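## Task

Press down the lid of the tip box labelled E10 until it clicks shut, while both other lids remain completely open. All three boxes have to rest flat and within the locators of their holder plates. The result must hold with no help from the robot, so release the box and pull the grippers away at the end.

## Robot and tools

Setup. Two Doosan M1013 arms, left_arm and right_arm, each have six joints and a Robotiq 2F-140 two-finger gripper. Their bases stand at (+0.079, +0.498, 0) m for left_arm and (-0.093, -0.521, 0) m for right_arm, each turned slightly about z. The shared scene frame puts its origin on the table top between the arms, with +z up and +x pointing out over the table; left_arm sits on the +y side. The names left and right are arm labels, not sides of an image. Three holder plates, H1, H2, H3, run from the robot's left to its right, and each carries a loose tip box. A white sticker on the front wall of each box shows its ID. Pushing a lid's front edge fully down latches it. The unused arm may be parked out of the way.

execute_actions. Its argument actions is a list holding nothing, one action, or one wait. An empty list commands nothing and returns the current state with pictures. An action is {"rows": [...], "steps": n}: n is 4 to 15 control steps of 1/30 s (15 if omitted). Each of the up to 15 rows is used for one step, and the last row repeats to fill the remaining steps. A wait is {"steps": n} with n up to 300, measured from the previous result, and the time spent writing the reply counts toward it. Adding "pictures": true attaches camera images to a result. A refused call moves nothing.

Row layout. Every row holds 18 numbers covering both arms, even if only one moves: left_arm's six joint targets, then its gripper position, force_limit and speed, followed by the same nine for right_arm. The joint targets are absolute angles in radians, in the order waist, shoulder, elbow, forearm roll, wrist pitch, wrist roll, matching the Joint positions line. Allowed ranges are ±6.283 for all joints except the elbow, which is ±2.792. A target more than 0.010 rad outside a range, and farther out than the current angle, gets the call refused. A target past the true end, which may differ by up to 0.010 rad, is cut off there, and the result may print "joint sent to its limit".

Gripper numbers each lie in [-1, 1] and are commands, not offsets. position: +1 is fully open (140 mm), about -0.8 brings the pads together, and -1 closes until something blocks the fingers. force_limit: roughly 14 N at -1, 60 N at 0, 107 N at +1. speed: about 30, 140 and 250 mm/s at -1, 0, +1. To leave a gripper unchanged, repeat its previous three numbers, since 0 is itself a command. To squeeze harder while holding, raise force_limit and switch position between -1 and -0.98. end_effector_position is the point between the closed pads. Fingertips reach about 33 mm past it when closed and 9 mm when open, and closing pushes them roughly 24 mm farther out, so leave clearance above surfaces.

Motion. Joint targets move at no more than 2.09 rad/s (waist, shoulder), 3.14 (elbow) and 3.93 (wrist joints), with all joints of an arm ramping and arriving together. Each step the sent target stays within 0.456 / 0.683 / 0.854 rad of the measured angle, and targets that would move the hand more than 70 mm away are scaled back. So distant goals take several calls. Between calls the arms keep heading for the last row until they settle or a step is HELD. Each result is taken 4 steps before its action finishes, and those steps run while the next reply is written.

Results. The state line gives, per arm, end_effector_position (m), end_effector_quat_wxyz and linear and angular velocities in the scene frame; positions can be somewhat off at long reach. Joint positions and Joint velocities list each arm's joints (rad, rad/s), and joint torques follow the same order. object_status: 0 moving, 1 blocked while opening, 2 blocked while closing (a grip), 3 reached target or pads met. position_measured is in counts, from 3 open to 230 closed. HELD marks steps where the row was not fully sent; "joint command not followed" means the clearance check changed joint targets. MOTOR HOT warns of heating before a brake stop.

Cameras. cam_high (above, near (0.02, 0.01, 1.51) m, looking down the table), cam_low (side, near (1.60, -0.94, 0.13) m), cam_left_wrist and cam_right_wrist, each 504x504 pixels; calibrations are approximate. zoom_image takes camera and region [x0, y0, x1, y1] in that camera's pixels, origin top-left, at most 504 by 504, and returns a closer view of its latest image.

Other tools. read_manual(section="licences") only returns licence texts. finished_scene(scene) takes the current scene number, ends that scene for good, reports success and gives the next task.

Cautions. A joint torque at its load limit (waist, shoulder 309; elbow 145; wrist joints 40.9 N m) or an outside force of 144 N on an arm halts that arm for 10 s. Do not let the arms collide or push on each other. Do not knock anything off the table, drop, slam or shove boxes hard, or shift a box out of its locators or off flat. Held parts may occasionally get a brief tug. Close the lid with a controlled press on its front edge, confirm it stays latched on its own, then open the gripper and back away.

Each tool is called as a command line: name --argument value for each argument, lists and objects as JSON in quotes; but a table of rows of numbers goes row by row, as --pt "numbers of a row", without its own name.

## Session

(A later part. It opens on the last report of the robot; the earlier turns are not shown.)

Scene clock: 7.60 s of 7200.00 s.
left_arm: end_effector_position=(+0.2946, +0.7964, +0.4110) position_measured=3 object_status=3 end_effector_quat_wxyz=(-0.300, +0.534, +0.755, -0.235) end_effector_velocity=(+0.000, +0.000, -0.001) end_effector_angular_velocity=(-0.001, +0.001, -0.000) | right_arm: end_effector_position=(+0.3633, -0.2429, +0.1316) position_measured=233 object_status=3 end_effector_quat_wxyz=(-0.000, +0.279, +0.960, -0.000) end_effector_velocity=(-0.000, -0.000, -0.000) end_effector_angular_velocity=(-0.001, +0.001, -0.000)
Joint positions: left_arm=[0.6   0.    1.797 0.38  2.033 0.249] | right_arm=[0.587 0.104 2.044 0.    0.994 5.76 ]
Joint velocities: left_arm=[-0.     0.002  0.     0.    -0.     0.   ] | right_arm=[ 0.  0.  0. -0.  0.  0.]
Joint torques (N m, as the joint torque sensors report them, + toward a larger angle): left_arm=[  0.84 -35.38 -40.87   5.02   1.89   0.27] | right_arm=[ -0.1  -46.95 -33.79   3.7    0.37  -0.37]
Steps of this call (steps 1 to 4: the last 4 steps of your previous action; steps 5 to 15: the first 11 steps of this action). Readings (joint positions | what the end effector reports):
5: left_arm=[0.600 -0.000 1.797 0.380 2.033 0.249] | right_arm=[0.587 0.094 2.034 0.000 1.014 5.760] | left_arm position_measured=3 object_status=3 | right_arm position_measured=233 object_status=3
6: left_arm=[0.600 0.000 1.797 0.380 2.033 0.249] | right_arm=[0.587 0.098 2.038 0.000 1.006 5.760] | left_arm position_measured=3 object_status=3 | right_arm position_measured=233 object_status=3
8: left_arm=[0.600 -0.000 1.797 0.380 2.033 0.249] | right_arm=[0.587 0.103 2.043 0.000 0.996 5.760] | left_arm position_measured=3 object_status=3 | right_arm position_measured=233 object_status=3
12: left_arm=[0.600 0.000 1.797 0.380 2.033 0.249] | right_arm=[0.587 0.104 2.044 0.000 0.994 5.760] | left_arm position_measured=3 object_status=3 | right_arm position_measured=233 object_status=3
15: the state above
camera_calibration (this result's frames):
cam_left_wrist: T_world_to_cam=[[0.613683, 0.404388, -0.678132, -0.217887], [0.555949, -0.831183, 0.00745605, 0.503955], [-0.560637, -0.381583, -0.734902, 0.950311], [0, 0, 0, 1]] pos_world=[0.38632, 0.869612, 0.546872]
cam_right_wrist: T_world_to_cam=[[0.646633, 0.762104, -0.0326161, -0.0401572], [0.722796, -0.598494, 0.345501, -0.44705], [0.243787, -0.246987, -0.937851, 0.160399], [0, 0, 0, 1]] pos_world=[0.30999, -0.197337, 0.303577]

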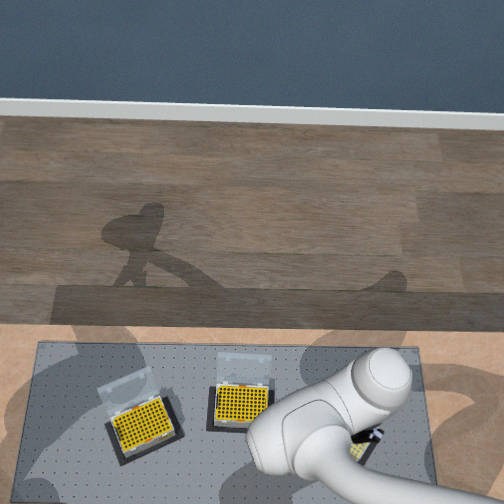

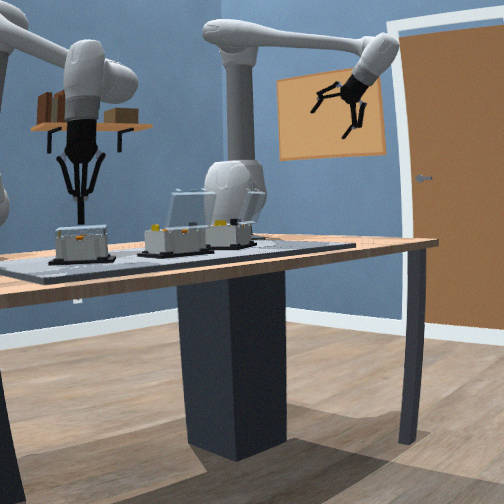

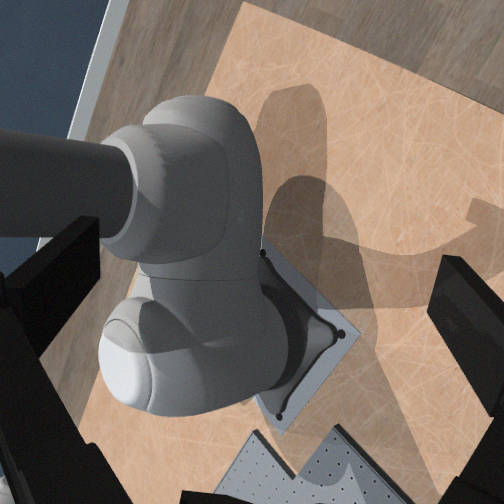

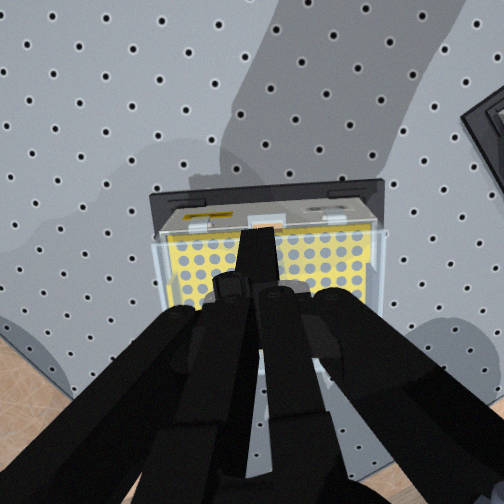

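execute_actions --actions '[{"rows":[[0.6,0.0,1.797,0.38,2.033,0.249,1,0,0,0.587,0.108,2.048,0,0.986,5.76,-1,0,0]],"steps":10}]'

execute_actions --actions '[{"rows":[[0.6,0.0,1.797,0.38,2.033,0.249,1,0,0,0.587,0.110,2.050,0,0.982,5.76,-1,0,0]],"steps":10}]' --pictures true

zoom_image --camera "cam_low" --region '[30, 170, 170, 280]'

Scene clock: 7.97 s of 7200.00 s.
left_arm: end_effector_position=(+0.2946, +0.7964, +0.4110) position_measured=3 object_status=3 end_effector_quat_wxyz=(-0.300, +0.534, +0.755, -0.235) end_effector_velocity=(+0.000, -0.000, +0.000) end_effector_angular_velocity=(+0.001, -0.002, -0.001) | right_arm: end_effector_position=(+0.3633, -0.2429, +0.1276) position_measured=233 object_status=3 end_effector_quat_wxyz=(-0.000, +0.279, +0.960, -0.000) end_effector_velocity=(+0.000, +0.000, -0.001) end_effector_angular_velocity=(+0.000, -0.001, -0.000)
Joint positions: left_arm=[0.6   0.    1.797 0.38  2.033 0.249] | right_arm=[0.587 0.108 2.048 0.    0.986 5.76 ]
Joint velocities: left_arm=[-0.001 -0.001 -0.     0.    -0.     0.   ] | right_arm=[-0.     0.001  0.001 -0.    -0.003  0.   ]
Joint torques (N m, as the joint torque sensors report them, + toward a larger angle): left_arm=[  1.99 -33.28 -40.52   5.35   1.61   0.3 ] | right_arm=[ -0.26 -47.61 -33.93   3.69   0.32  -0.44]
Steps of this call (steps 1 to 4: the last 4 steps of your previous action; step 5: the robot went on to your last target; steps 6 to 11: the first 6 steps of this action). Readings (joint positions | what the end effector reports):
6: left_arm=[0.600 0.000 1.797 0.380 2.033 0.249] | right_arm=[0.587 0.104 2.044 0.000 0.993 5.760] | left_arm position_measured=3 object_status=3 | right_arm position_measured=233 object_status=3
7: left_arm=[0.600 -0.000 1.797 0.380 2.033 0.249] | right_arm=[0.587 0.106 2.046 0.000 0.990 5.760] | left_arm position_measured=3 object_status=3 | right_arm position_measured=233 object_status=3
9: left_arm=[0.600 0.000 1.797 0.380 2.033 0.249] | right_arm=[0.587 0.108 2.048 0.000 0.987 5.760] | left_arm position_measured=3 object_status=3 | right_arm position_measured=233 object_status=3
11: the state above

Scene clock: 8.30 s of 7200.00 s.
left_arm: end_effector_position=(+0.2946, +0.7964, +0.4110) position_measured=3 object_status=3 end_effector_quat_wxyz=(-0.300, +0.534, +0.755, -0.235) end_effector_velocity=(+0.000, +0.000, +0.000) end_effector_angular_velocity=(+0.001, -0.002, +0.000) | right_arm: end_effector_position=(+0.3633, -0.2429, +0.1256) position_measured=233 object_status=3 end_effector_quat_wxyz=(-0.000, +0.279, +0.960, -0.000) end_effector_velocity=(+0.000, +0.000, -0.000) end_effector_angular_velocity=(+0.000, -0.001, -0.000)
Joint positions: left_arm=[0.6   0.    1.797 0.38  2.033 0.249] | right_arm=[0.587 0.11  2.05  0.    0.982 5.76 ]
Joint velocities: left_arm=[ 0.001 -0.001 -0.001 -0.    -0.001 -0.   ] | right_arm=[ 0.     0.     0.    -0.    -0.002  0.001]
Joint torques (N m, as the joint torque sensors report them, + toward a larger angle): left_arm=[  3.93 -33.68 -41.84   5.08   1.78   0.44] | right_arm=[ -1.32 -45.72 -34.     3.53   0.23  -0.34]
Steps of this call (steps 1 to 4: the last 4 steps of your previous action; steps 5 to 10: the first 6 steps of this action). Readings (joint positions | what the end effector reports):
5: left_arm=[0.600 -0.000 1.797 0.380 2.033 0.249] | right_arm=[0.587 0.108 2.048 0.000 0.985 5.760] | left_arm position_measured=3 object_status=3 | right_arm position_measured=233 object_status=3
6: left_arm=[0.600 -0.000 1.797 0.380 2.033 0.249] | right_arm=[0.587 0.109 2.049 0.000 0.984 5.760] | left_arm position_measured=3 object_status=3 | right_arm position_measured=233 object_status=3
8: left_arm=[0.600 0.000 1.797 0.380 2.033 0.249] | right_arm=[0.587 0.110 2.050 0.000 0.982 5.760] | left_arm position_measured=3 object_status=3 | right_arm position_measured=233 object_status=3
10: the state above
camera_calibration (this result's frames):
cam_left_wrist: T_world_to_cam=[[0.613683, 0.404388, -0.678132, -0.217888], [0.555949, -0.831183, 0.0074561, 0.503955], [-0.560637, -0.381582, -0.734902, 0.950311], [0, 0, 0, 1]] pos_world=[0.38632, 0.869612, 0.546872]
cam_right_wrist: T_world_to_cam=[[0.646568, 0.762156, -0.0326928, -0.0402994], [0.722852, -0.598402, 0.345543, -0.444983], [0.243794, -0.247049, -0.937833, 0.154758], [0, 0, 0, 1]] pos_world=[0.309984, -0.197332, 0.29758]

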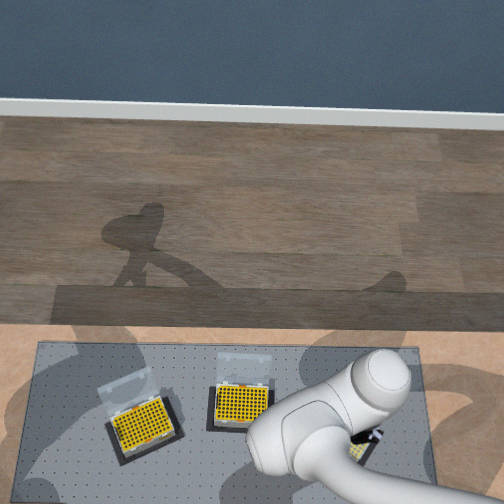

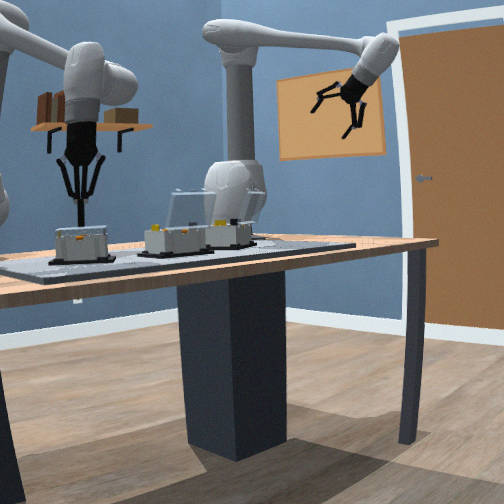

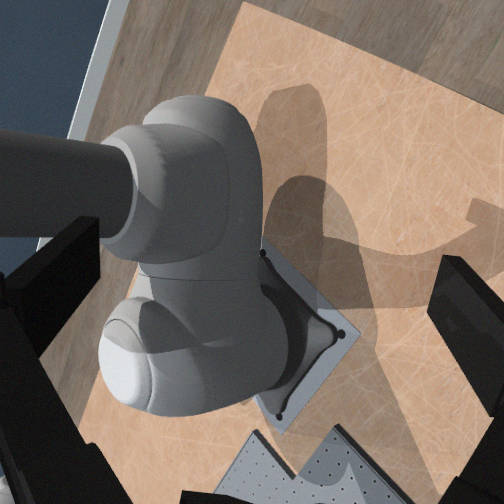

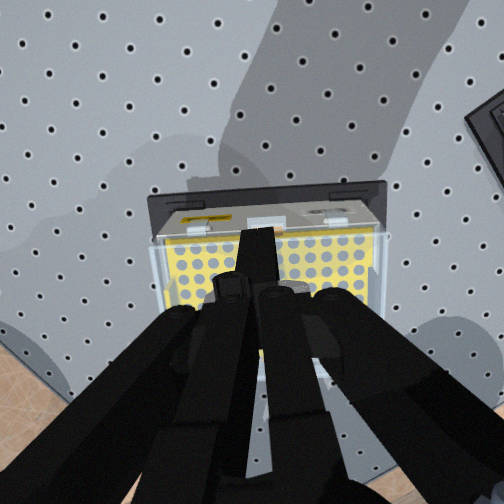

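Region (30, 170, 170, 280) of cam_low's 504x504 image, scaled by 3.600, with more detail than that image has; it fills the top 396 rows of this view, and the rest is white.

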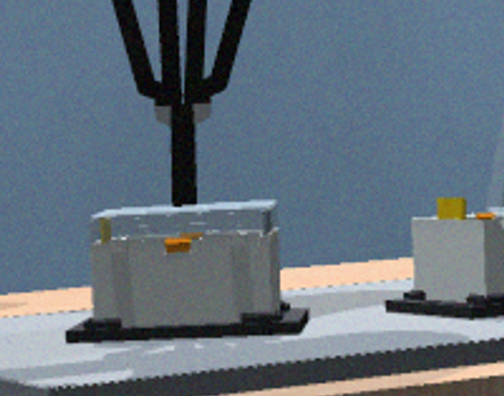

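Slight contact beginning; continue in 2 mm steps.

execute_actions --actions '[{"rows":[[0.6,0.0,1.797,0.38,2.033,0.249,1,0,0,0.587,0.112,2.052,0,0.978,5.76,-1,0,0]],"steps":10}]'

execute_actions --actions '[{"rows":[[0.6,0.0,1.797,0.38,2.033,0.249,1,0,0,0.587,0.114,2.054,0,0.974,5.76,-1,0,0]],"steps":10}]'

Scene clock: 8.67 s of 7200.00 s.
left_arm: end_effector_position=(+0.2946, +0.7964, +0.4110) position_measured=3 object_status=3 end_effector_quat_wxyz=(-0.300, +0.534, +0.755, -0.235) end_effector_velocity=(-0.000, -0.000, +0.000) end_effector_angular_velocity=(+0.001, -0.002, +0.000) | right_arm: end_effector_position=(+0.3633, -0.2429, +0.1237) position_measured=233 object_status=3 end_effector_quat_wxyz=(-0.000, +0.279, +0.960, -0.000) end_effector_velocity=(+0.000, +0.000, -0.000) end_effector_angular_velocity=(+0.001, -0.001, +0.000)
Joint positions: left_arm=[0.6   0.    1.797 0.38  2.033 0.249] | right_arm=[ 0.587  0.112  2.052 -0.     0.978  5.76 ]
Joint velocities: left_arm=[ 0.    -0.002  0.    -0.    -0.001 -0.   ] | right_arm=[-0.     0.     0.    -0.    -0.002 -0.   ]
Joint torques (N m, as the joint torque sensors report them, + toward a larger angle): left_arm=[  2.76 -34.74 -40.02   5.02   1.87   0.26] | right_arm=[ -1.43 -42.58 -32.03   3.43  -0.55  -0.38]
Steps of this call (steps 1 to 4: the last 4 steps of your previous action; step 5: the robot went on to your last target; steps 6 to 11: the first 6 steps of this action). Readings (joint positions | what the end effector reports):
6: left_arm=[0.600 0.000 1.797 0.380 2.033 0.249] | right_arm=[0.587 0.110 2.050 0.000 0.981 5.760] | left_arm position_measured=3 object_status=3 | right_arm position_measured=233 object_status=3
7: left_arm=[0.600 0.000 1.797 0.380 2.033 0.249] | right_arm=[0.587 0.111 2.051 -0.000 0.980 5.760] | left_arm position_measured=3 object_status=3 | right_arm position_measured=233 object_status=3
9: left_arm=[0.600 0.000 1.797 0.380 2.033 0.249] | right_arm=[0.587 0.112 2.052 -0.000 0.978 5.760] | left_arm position_measured=3 object_status=3 | right_arm position_measured=233 object_status=3
11: the state above

Scene clock: 9.00 s of 7200.00 s.
left_arm: end_effector_position=(+0.2946, +0.7964, +0.4110) position_measured=3 object_status=3 end_effector_quat_wxyz=(-0.300, +0.534, +0.755, -0.235) end_effector_velocity=(-0.000, -0.000, -0.000) end_effector_angular_velocity=(-0.001, +0.001, +0.001) | right_arm: end_effector_position=(+0.3635, -0.2429, +0.1221) position_measured=233 object_status=3 end_effector_quat_wxyz=(+0.000, +0.279, +0.960, +0.000) end_effector_velocity=(-0.001, -0.000, -0.002) end_effector_angular_velocity=(-0.001, +0.001, -0.001)
Joint positions: left_arm=[ 0.6   -0.     1.797  0.38   2.033  0.249] | right_arm=[ 0.587  0.113  2.054 -0.     0.974  5.76 ]
Joint velocities: left_arm=[ 0.  0.  0. -0.  0.  0.] | right_arm=[ 0.     0.002  0.003  0.    -0.004  0.001]
Joint torques (N m, as the joint torque sensors report them, + toward a larger angle): left_arm=[  1.9  -34.12 -41.61   4.99   2.19   0.29] | right_arm=[ -2.68  23.82   5.65   3.26 -11.    -0.47]
Steps of this call (steps 1 to 4: the last 4 steps of your previous action; steps 5 to 10: the first 6 steps of this action). Readings (joint positions | what the end effector reports):
5: left_arm=[0.600 -0.000 1.797 0.380 2.033 0.249] | right_arm=[0.587 0.112 2.052 -0.000 0.977 5.760] | left_arm position_measured=3 object_status=3 | right_arm position_measured=233 object_status=3
6: left_arm=[0.600 0.000 1.797 0.380 2.033 0.249] | right_arm=[0.587 0.113 2.053 -0.000 0.976 5.760] | left_arm position_measured=3 object_status=3 | right_arm position_measured=233 object_status=3
8: left_arm=[0.600 0.000 1.797 0.380 2.033 0.249] | right_arm=[0.587 0.113 2.053 -0.000 0.975 5.760] | left_arm position_measured=3 object_status=3 | right_arm position_measured=233 object_status=3
10: the state above

Bottomed out at ~130 N; retreat now.

execute_actions --actions '[{"rows":[[0.6,0.0,1.797,0.38,2.033,0.249,1,0,0,0.587,0.0,1.93,0,1.21,5.5,-1,0,0]],"steps":15}]'

execute_actions --actions '[{"steps":8}]' --pictures true

zoom_image --camera "cam_low" --region '[30, 170, 170, 280]'

Scene clock: 19.07 s of 7200.00 s.
left_arm: end_effector_position=(+0.2946, +0.7964, +0.4110) position_measured=3 object_status=3 end_effector_quat_wxyz=(-0.300, +0.534, +0.755, -0.235) end_effector_velocity=(+0.000, +0.000, -0.001) end_effector_angular_velocity=(-0.001, +0.000, -0.001) | right_arm: end_effector_position=(+0.3637, -0.2427, +0.1234) position_measured=233 object_status=3 end_effector_quat_wxyz=(+0.000, +0.279, +0.960, +0.000) end_effector_velocity=(-0.000, -0.000, +0.000) end_effector_angular_velocity=(-0.000, +0.000, -0.000)
Joint positions: left_arm=[0.6   0.    1.797 0.38  2.033 0.249] | right_arm=[ 0.587  0.112  2.052 -0.     0.976  5.76 ]
Joint velocities: left_arm=[ 0.     0.001  0.    -0.    -0.001  0.001] | right_arm=[ 0. -0.  0.  0.  0.  0.]
Joint torques (N m, as the joint torque sensors report them, + toward a larger angle): left_arm=[  2.73 -34.37 -41.19   5.02   1.98   0.44] | right_arm=[ -3.46 -33.22 -29.37   2.42  -3.45  -0.39]
FORCE FAULT: contact force on the right arm reached its limit, and that arm stopped for 10 seconds. The contact can be on any part of that arm, not only on its tool. That arm's remaining commands of this call were not run. That arm holds still and accepts commands again. Move the arm away from the contact; if what it grips holds it there, let go first. Pushing or pulling that hard again can fault the arm again.
Kept back: nothing.
The stop of the right arm began at step 2 of this call (marked STOPPED below). From that step on that arm followed nothing that you had sent. 18 of its steps, steps kept back included, did not run and will not run. The other arm was sent all steps of this action in this call, none kept back. Nothing is kept back now, and the robot has no last target.
Steps of this call (steps 1 to 4: the last 4 steps of your previous action; steps 5 to 55: the robot went on to your last target; steps 56 to 66: the first 11 steps of this action; steps 67 to 70: the last 4 steps of this action, not kept back; steps 71 to 302: the stop continued). Readings (joint positions | what the end effector reports):
1: left_arm=[0.600 0.000 1.797 0.380 2.033 0.249] | right_arm=[0.587 0.113 2.053 -0.000 0.975 5.760] | left_arm position_measured=3 object_status=3 | right_arm position_measured=233 object_status=3
2: left_arm=[0.600 0.000 1.797 0.380 2.033 0.249] | right_arm=[0.587 0.113 2.052 -0.000 0.976 5.760] | left_arm position_measured=3 object_status=3 | right_arm position_measured=233 object_status=3 STOPPED (the right arm)
4: left_arm=[0.600 0.000 1.797 0.380 2.033 0.249] | right_arm=[0.587 0.112 2.052 -0.000 0.976 5.760] | left_arm position_measured=3 object_status=3 | right_arm position_measured=233 object_status=3
8: left_arm=[0.600 0.000 1.797 0.380 2.033 0.249] | right_arm=[0.587 0.112 2.052 -0.000 0.976 5.760] | left_arm position_measured=3 object_status=3 | right_arm position_measured=233 object_status=3
302: the state above

Scene clock: 19.10 s of 7200.00 s.
left_arm: end_effector_position=(+0.2946, +0.7964, +0.4110) position_measured=3 object_status=3 end_effector_quat_wxyz=(-0.300, +0.534, +0.755, -0.235) end_effector_velocity=(+0.000, -0.000, -0.001) end_effector_angular_velocity=(-0.001, +0.001, -0.001) | right_arm: end_effector_position=(+0.3637, -0.2427, +0.1234) position_measured=233 object_status=3 end_effector_quat_wxyz=(+0.000, +0.279, +0.960, +0.000) end_effector_velocity=(-0.000, -0.000, +0.000) end_effector_angular_velocity=(-0.000, +0.001, -0.000)
Joint positions: left_arm=[0.6   0.    1.797 0.38  2.033 0.249] | right_arm=[ 0.587  0.112  2.052 -0.     0.976  5.76 ]
Joint velocities: left_arm=[-0.001  0.001  0.001 -0.001 -0.    -0.   ] | right_arm=[-0.    -0.    -0.    -0.     0.001  0.   ]
Joint torques (N m, as the joint torque sensors report them, + toward a larger angle): left_arm=[  1.34 -36.85 -41.36   5.35   1.48   0.07] | right_arm=[ -3.69 -32.6  -29.34   2.37  -3.57  -0.38]
Kept back: nothing.
A stop began in an earlier call of the same reply, so what this call sent did not run. Send another action.
Steps of this call (step 1: nothing new was sent). Readings (joint positions | what the end effector reports):
1: the state above
camera_calibration (this result's frames):
cam_left_wrist: T_world_to_cam=[[0.613683, 0.404388, -0.678132, -0.217888], [0.555949, -0.831183, 0.00745585, 0.503955], [-0.560637, -0.381582, -0.734902, 0.950311], [0, 0, 0, 1]] pos_world=[0.38632, 0.869612, 0.546872]
cam_right_wrist: T_world_to_cam=[[0.646599, 0.762188, -0.031289, -0.0409897], [0.722388, -0.598626, 0.346125, -0.444344], [0.245082, -0.246407, -0.937667, 0.152259], [0, 0, 0, 1]] pos_world=[0.310177, -0.197237, 0.295284]

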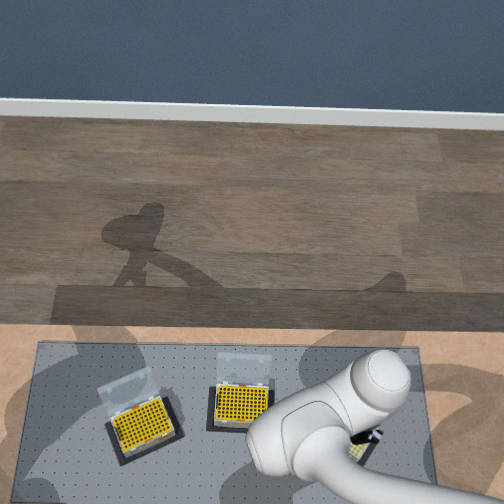

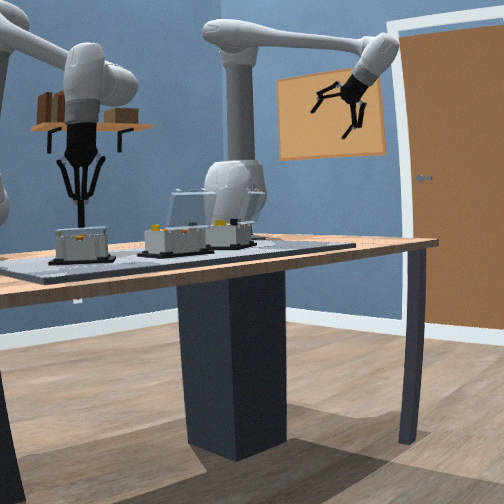

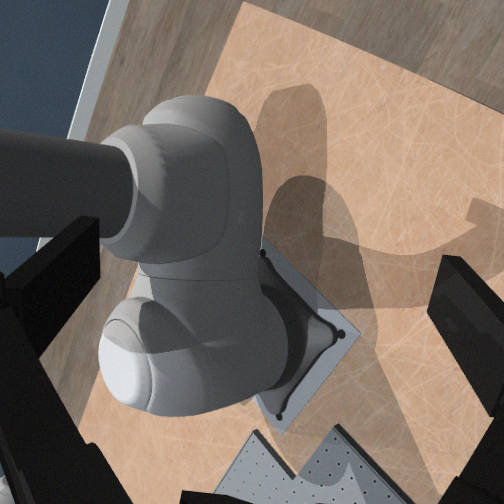

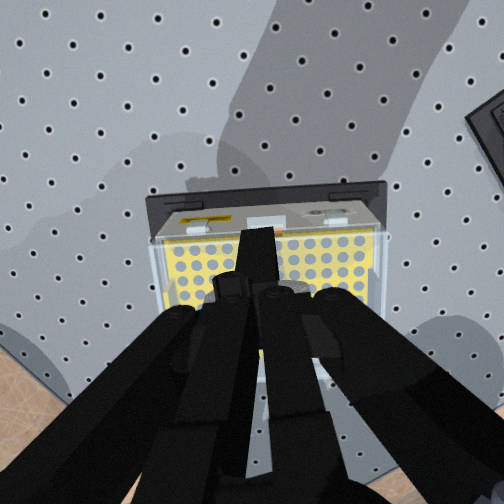

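Region (30, 170, 170, 280) of cam_low's 504x504 image, scaled by 3.600, with more detail than that image has; it fills the top 396 rows of this view, and the rest is white.

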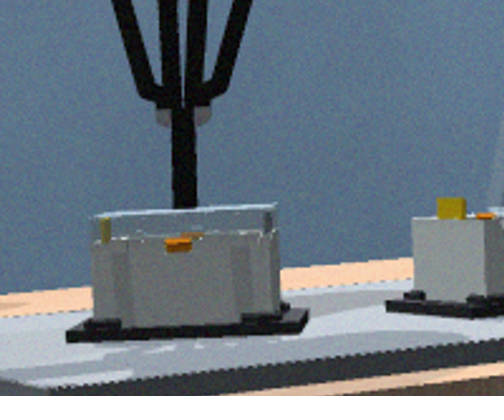

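execute_actions --actions '[{"rows":[[0.6,0.0,1.797,0.38,2.033,0.249,1,0,0,0.587,0.0,1.93,0,1.21,5.5,-1,0,0]],"steps":15}]'

execute_actions --actions '[{"steps":5}]' --pictures true

zoom_image --camera "cam_low" --region '[30, 170, 170, 280]'

Scene clock: 19.60 s of 7200.00 s.
left_arm: end_effector_position=(+0.2946, +0.7964, +0.4110) position_measured=3 object_status=3 end_effector_quat_wxyz=(-0.300, +0.534, +0.755, -0.235) end_effector_velocity=(+0.000, -0.000, -0.001) end_effector_angular_velocity=(-0.001, +0.001, -0.000) | right_arm: end_effector_position=(+0.3555, -0.2470, +0.2430) position_measured=233 object_status=3 end_effector_quat_wxyz=(+0.001, +0.152, +0.988, +0.001) end_effector_velocity=(-0.008, -0.004, +0.001) end_effector_angular_velocity=(-0.013, +0.024, +0.029)
Joint positions: left_arm=[0.6   0.    1.797 0.38  2.033 0.249] | right_arm=[ 0.587  0.     1.931 -0.     1.209  5.501]
Joint velocities: left_arm=[-0.     0.     0.001 -0.001 -0.     0.   ] | right_arm=[ 0.    -0.    -0.001  0.     0.028 -0.029]
Joint torques (N m, as the joint torque sensors report them, + toward a larger angle): left_arm=[  3.22 -36.22 -41.22   5.57   2.1    0.09] | right_arm=[ -2.94 -25.29 -32.16   3.18  -0.26  -0.07]
Steps of this call (steps 1 to 4: nothing new was sent; steps 5 to 15: the first 11 steps of this action). Readings (joint positions | what the end effector reports):
5: left_arm=[0.600 0.000 1.797 0.380 2.033 0.249] | right_arm=[0.587 0.112 2.052 -0.000 0.977 5.759] | left_arm position_measured=3 object_status=3 | right_arm position_measured=233 object_status=3
6: left_arm=[0.600 0.000 1.797 0.380 2.033 0.249] | right_arm=[0.587 0.107 2.047 -0.000 0.988 5.747] | left_arm position_measured=3 object_status=3 | right_arm position_measured=233 object_status=3
8: left_arm=[0.600 0.000 1.797 0.380 2.033 0.249] | right_arm=[0.587 0.079 2.015 -0.000 1.047 5.681] | left_arm position_measured=3 object_status=3 | right_arm position_measured=233 object_status=3
12: left_arm=[0.600 0.000 1.797 0.380 2.033 0.249] | right_arm=[0.587 0.014 1.945 -0.000 1.180 5.533] | left_arm position_measured=3 object_status=3 | right_arm position_measured=233 object_status=3
15: the state above

Scene clock: 19.77 s of 7200.00 s.
left_arm: end_effector_position=(+0.2946, +0.7964, +0.4110) position_measured=3 object_status=3 end_effector_quat_wxyz=(-0.300, +0.534, +0.755, -0.235) end_effector_velocity=(-0.000, -0.000, +0.000) end_effector_angular_velocity=(+0.001, -0.000, -0.000) | right_arm: end_effector_position=(+0.3555, -0.2470, +0.2433) position_measured=233 object_status=3 end_effector_quat_wxyz=(+0.001, +0.152, +0.988, +0.000) end_effector_velocity=(+0.000, +0.000, +0.001) end_effector_angular_velocity=(+0.001, -0.002, +0.001)
Joint positions: left_arm=[0.6   0.    1.797 0.38  2.033 0.249] | right_arm=[ 0.587  0.     1.93  -0.     1.21   5.5  ]
Joint velocities: left_arm=[-0. -0.  0.  0. -0. -0.] | right_arm=[-0.    -0.001 -0.001 -0.    -0.    -0.001]
Joint torques (N m, as the joint torque sensors report them, + toward a larger angle): left_arm=[  1.64 -34.58 -40.2    5.11   2.2    0.09] | right_arm=[ -0.87 -37.44 -38.29   4.19   0.17  -0.49]
Kept back: nothing.
Steps of this call (steps 1 to 4: the last 4 steps of your previous action; step 5: the robot went on to your last target). Readings (joint positions | what the end effector reports):
1: left_arm=[0.600 0.000 1.797 0.380 2.033 0.249] | right_arm=[0.587 0.000 1.931 -0.000 1.209 5.500] | left_arm position_measured=3 object_status=3 | right_arm position_measured=233 object_status=3
2: left_arm=[0.600 0.000 1.797 0.380 2.033 0.249] | right_arm=[0.587 0.000 1.930 -0.000 1.210 5.500] | left_arm position_measured=3 object_status=3 | right_arm position_measured=233 object_status=3
4: left_arm=[0.600 0.000 1.797 0.380 2.033 0.249] | right_arm=[0.587 0.000 1.930 -0.000 1.210 5.500] | left_arm position_measured=3 object_status=3 | right_arm position_measured=233 object_status=3
5: the state above
camera_calibration (this result's frames):
cam_left_wrist: T_world_to_cam=[[0.613684, 0.404388, -0.678132, -0.217888], [0.555949, -0.831183, 0.00745602, 0.503955], [-0.560637, -0.381582, -0.734902, 0.950311], [0, 0, 0, 1]] pos_world=[0.38632, 0.869612, 0.546872]
cam_right_wrist: T_world_to_cam=[[0.428976, 0.902776, -0.0312191, 0.0834742], [0.851846, -0.392792, 0.346515, -0.477759], [0.300563, -0.17524, -0.937525, 0.263541], [0, 0, 0, 1]] pos_world=[0.291958, -0.216835, 0.415233]

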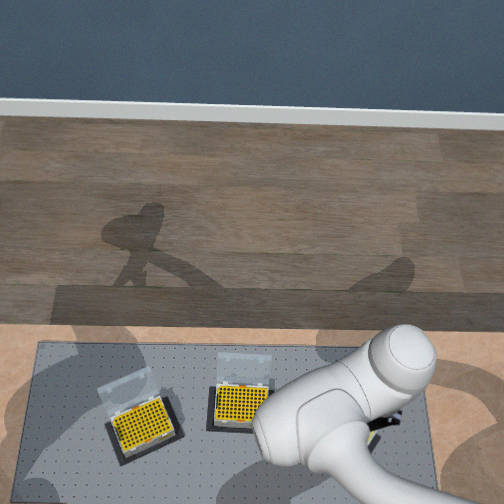

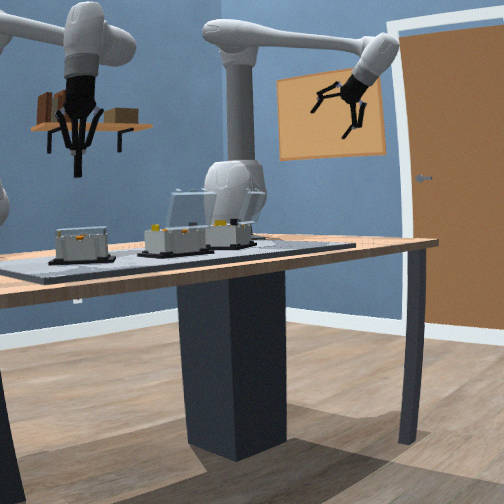

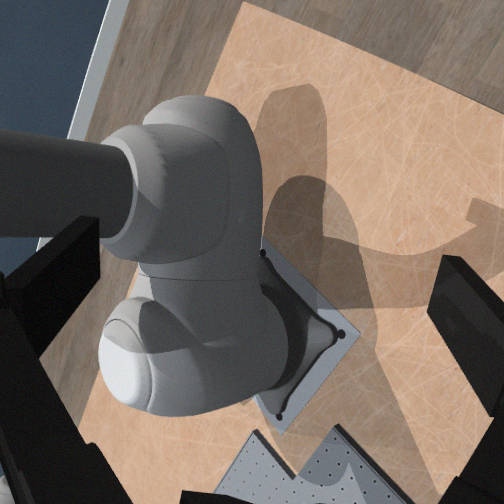

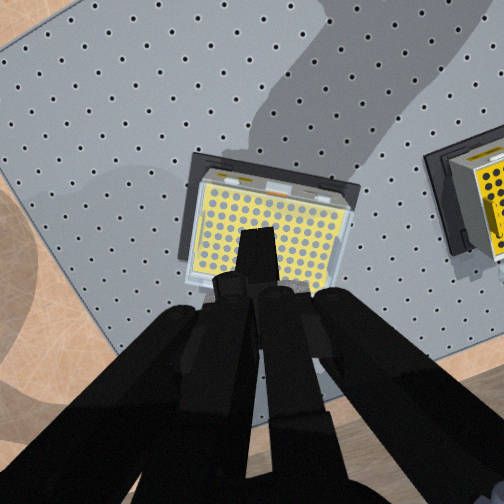

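Region (30, 170, 170, 280) of cam_low's 504x504 image, scaled by 3.600, with more detail than that image has; it fills the top 396 rows of this view, and the rest is white.

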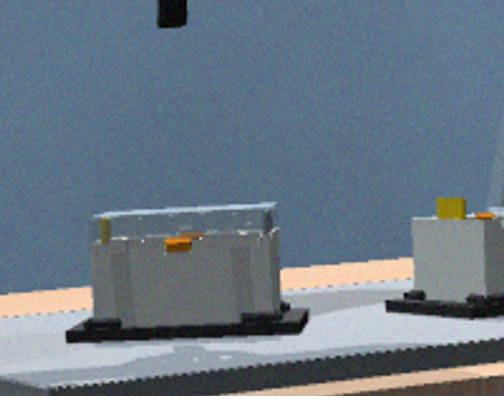

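Lid stayed lowered, as in scene 1.

finished_scene --scene 2

The scene is finished: the task was done.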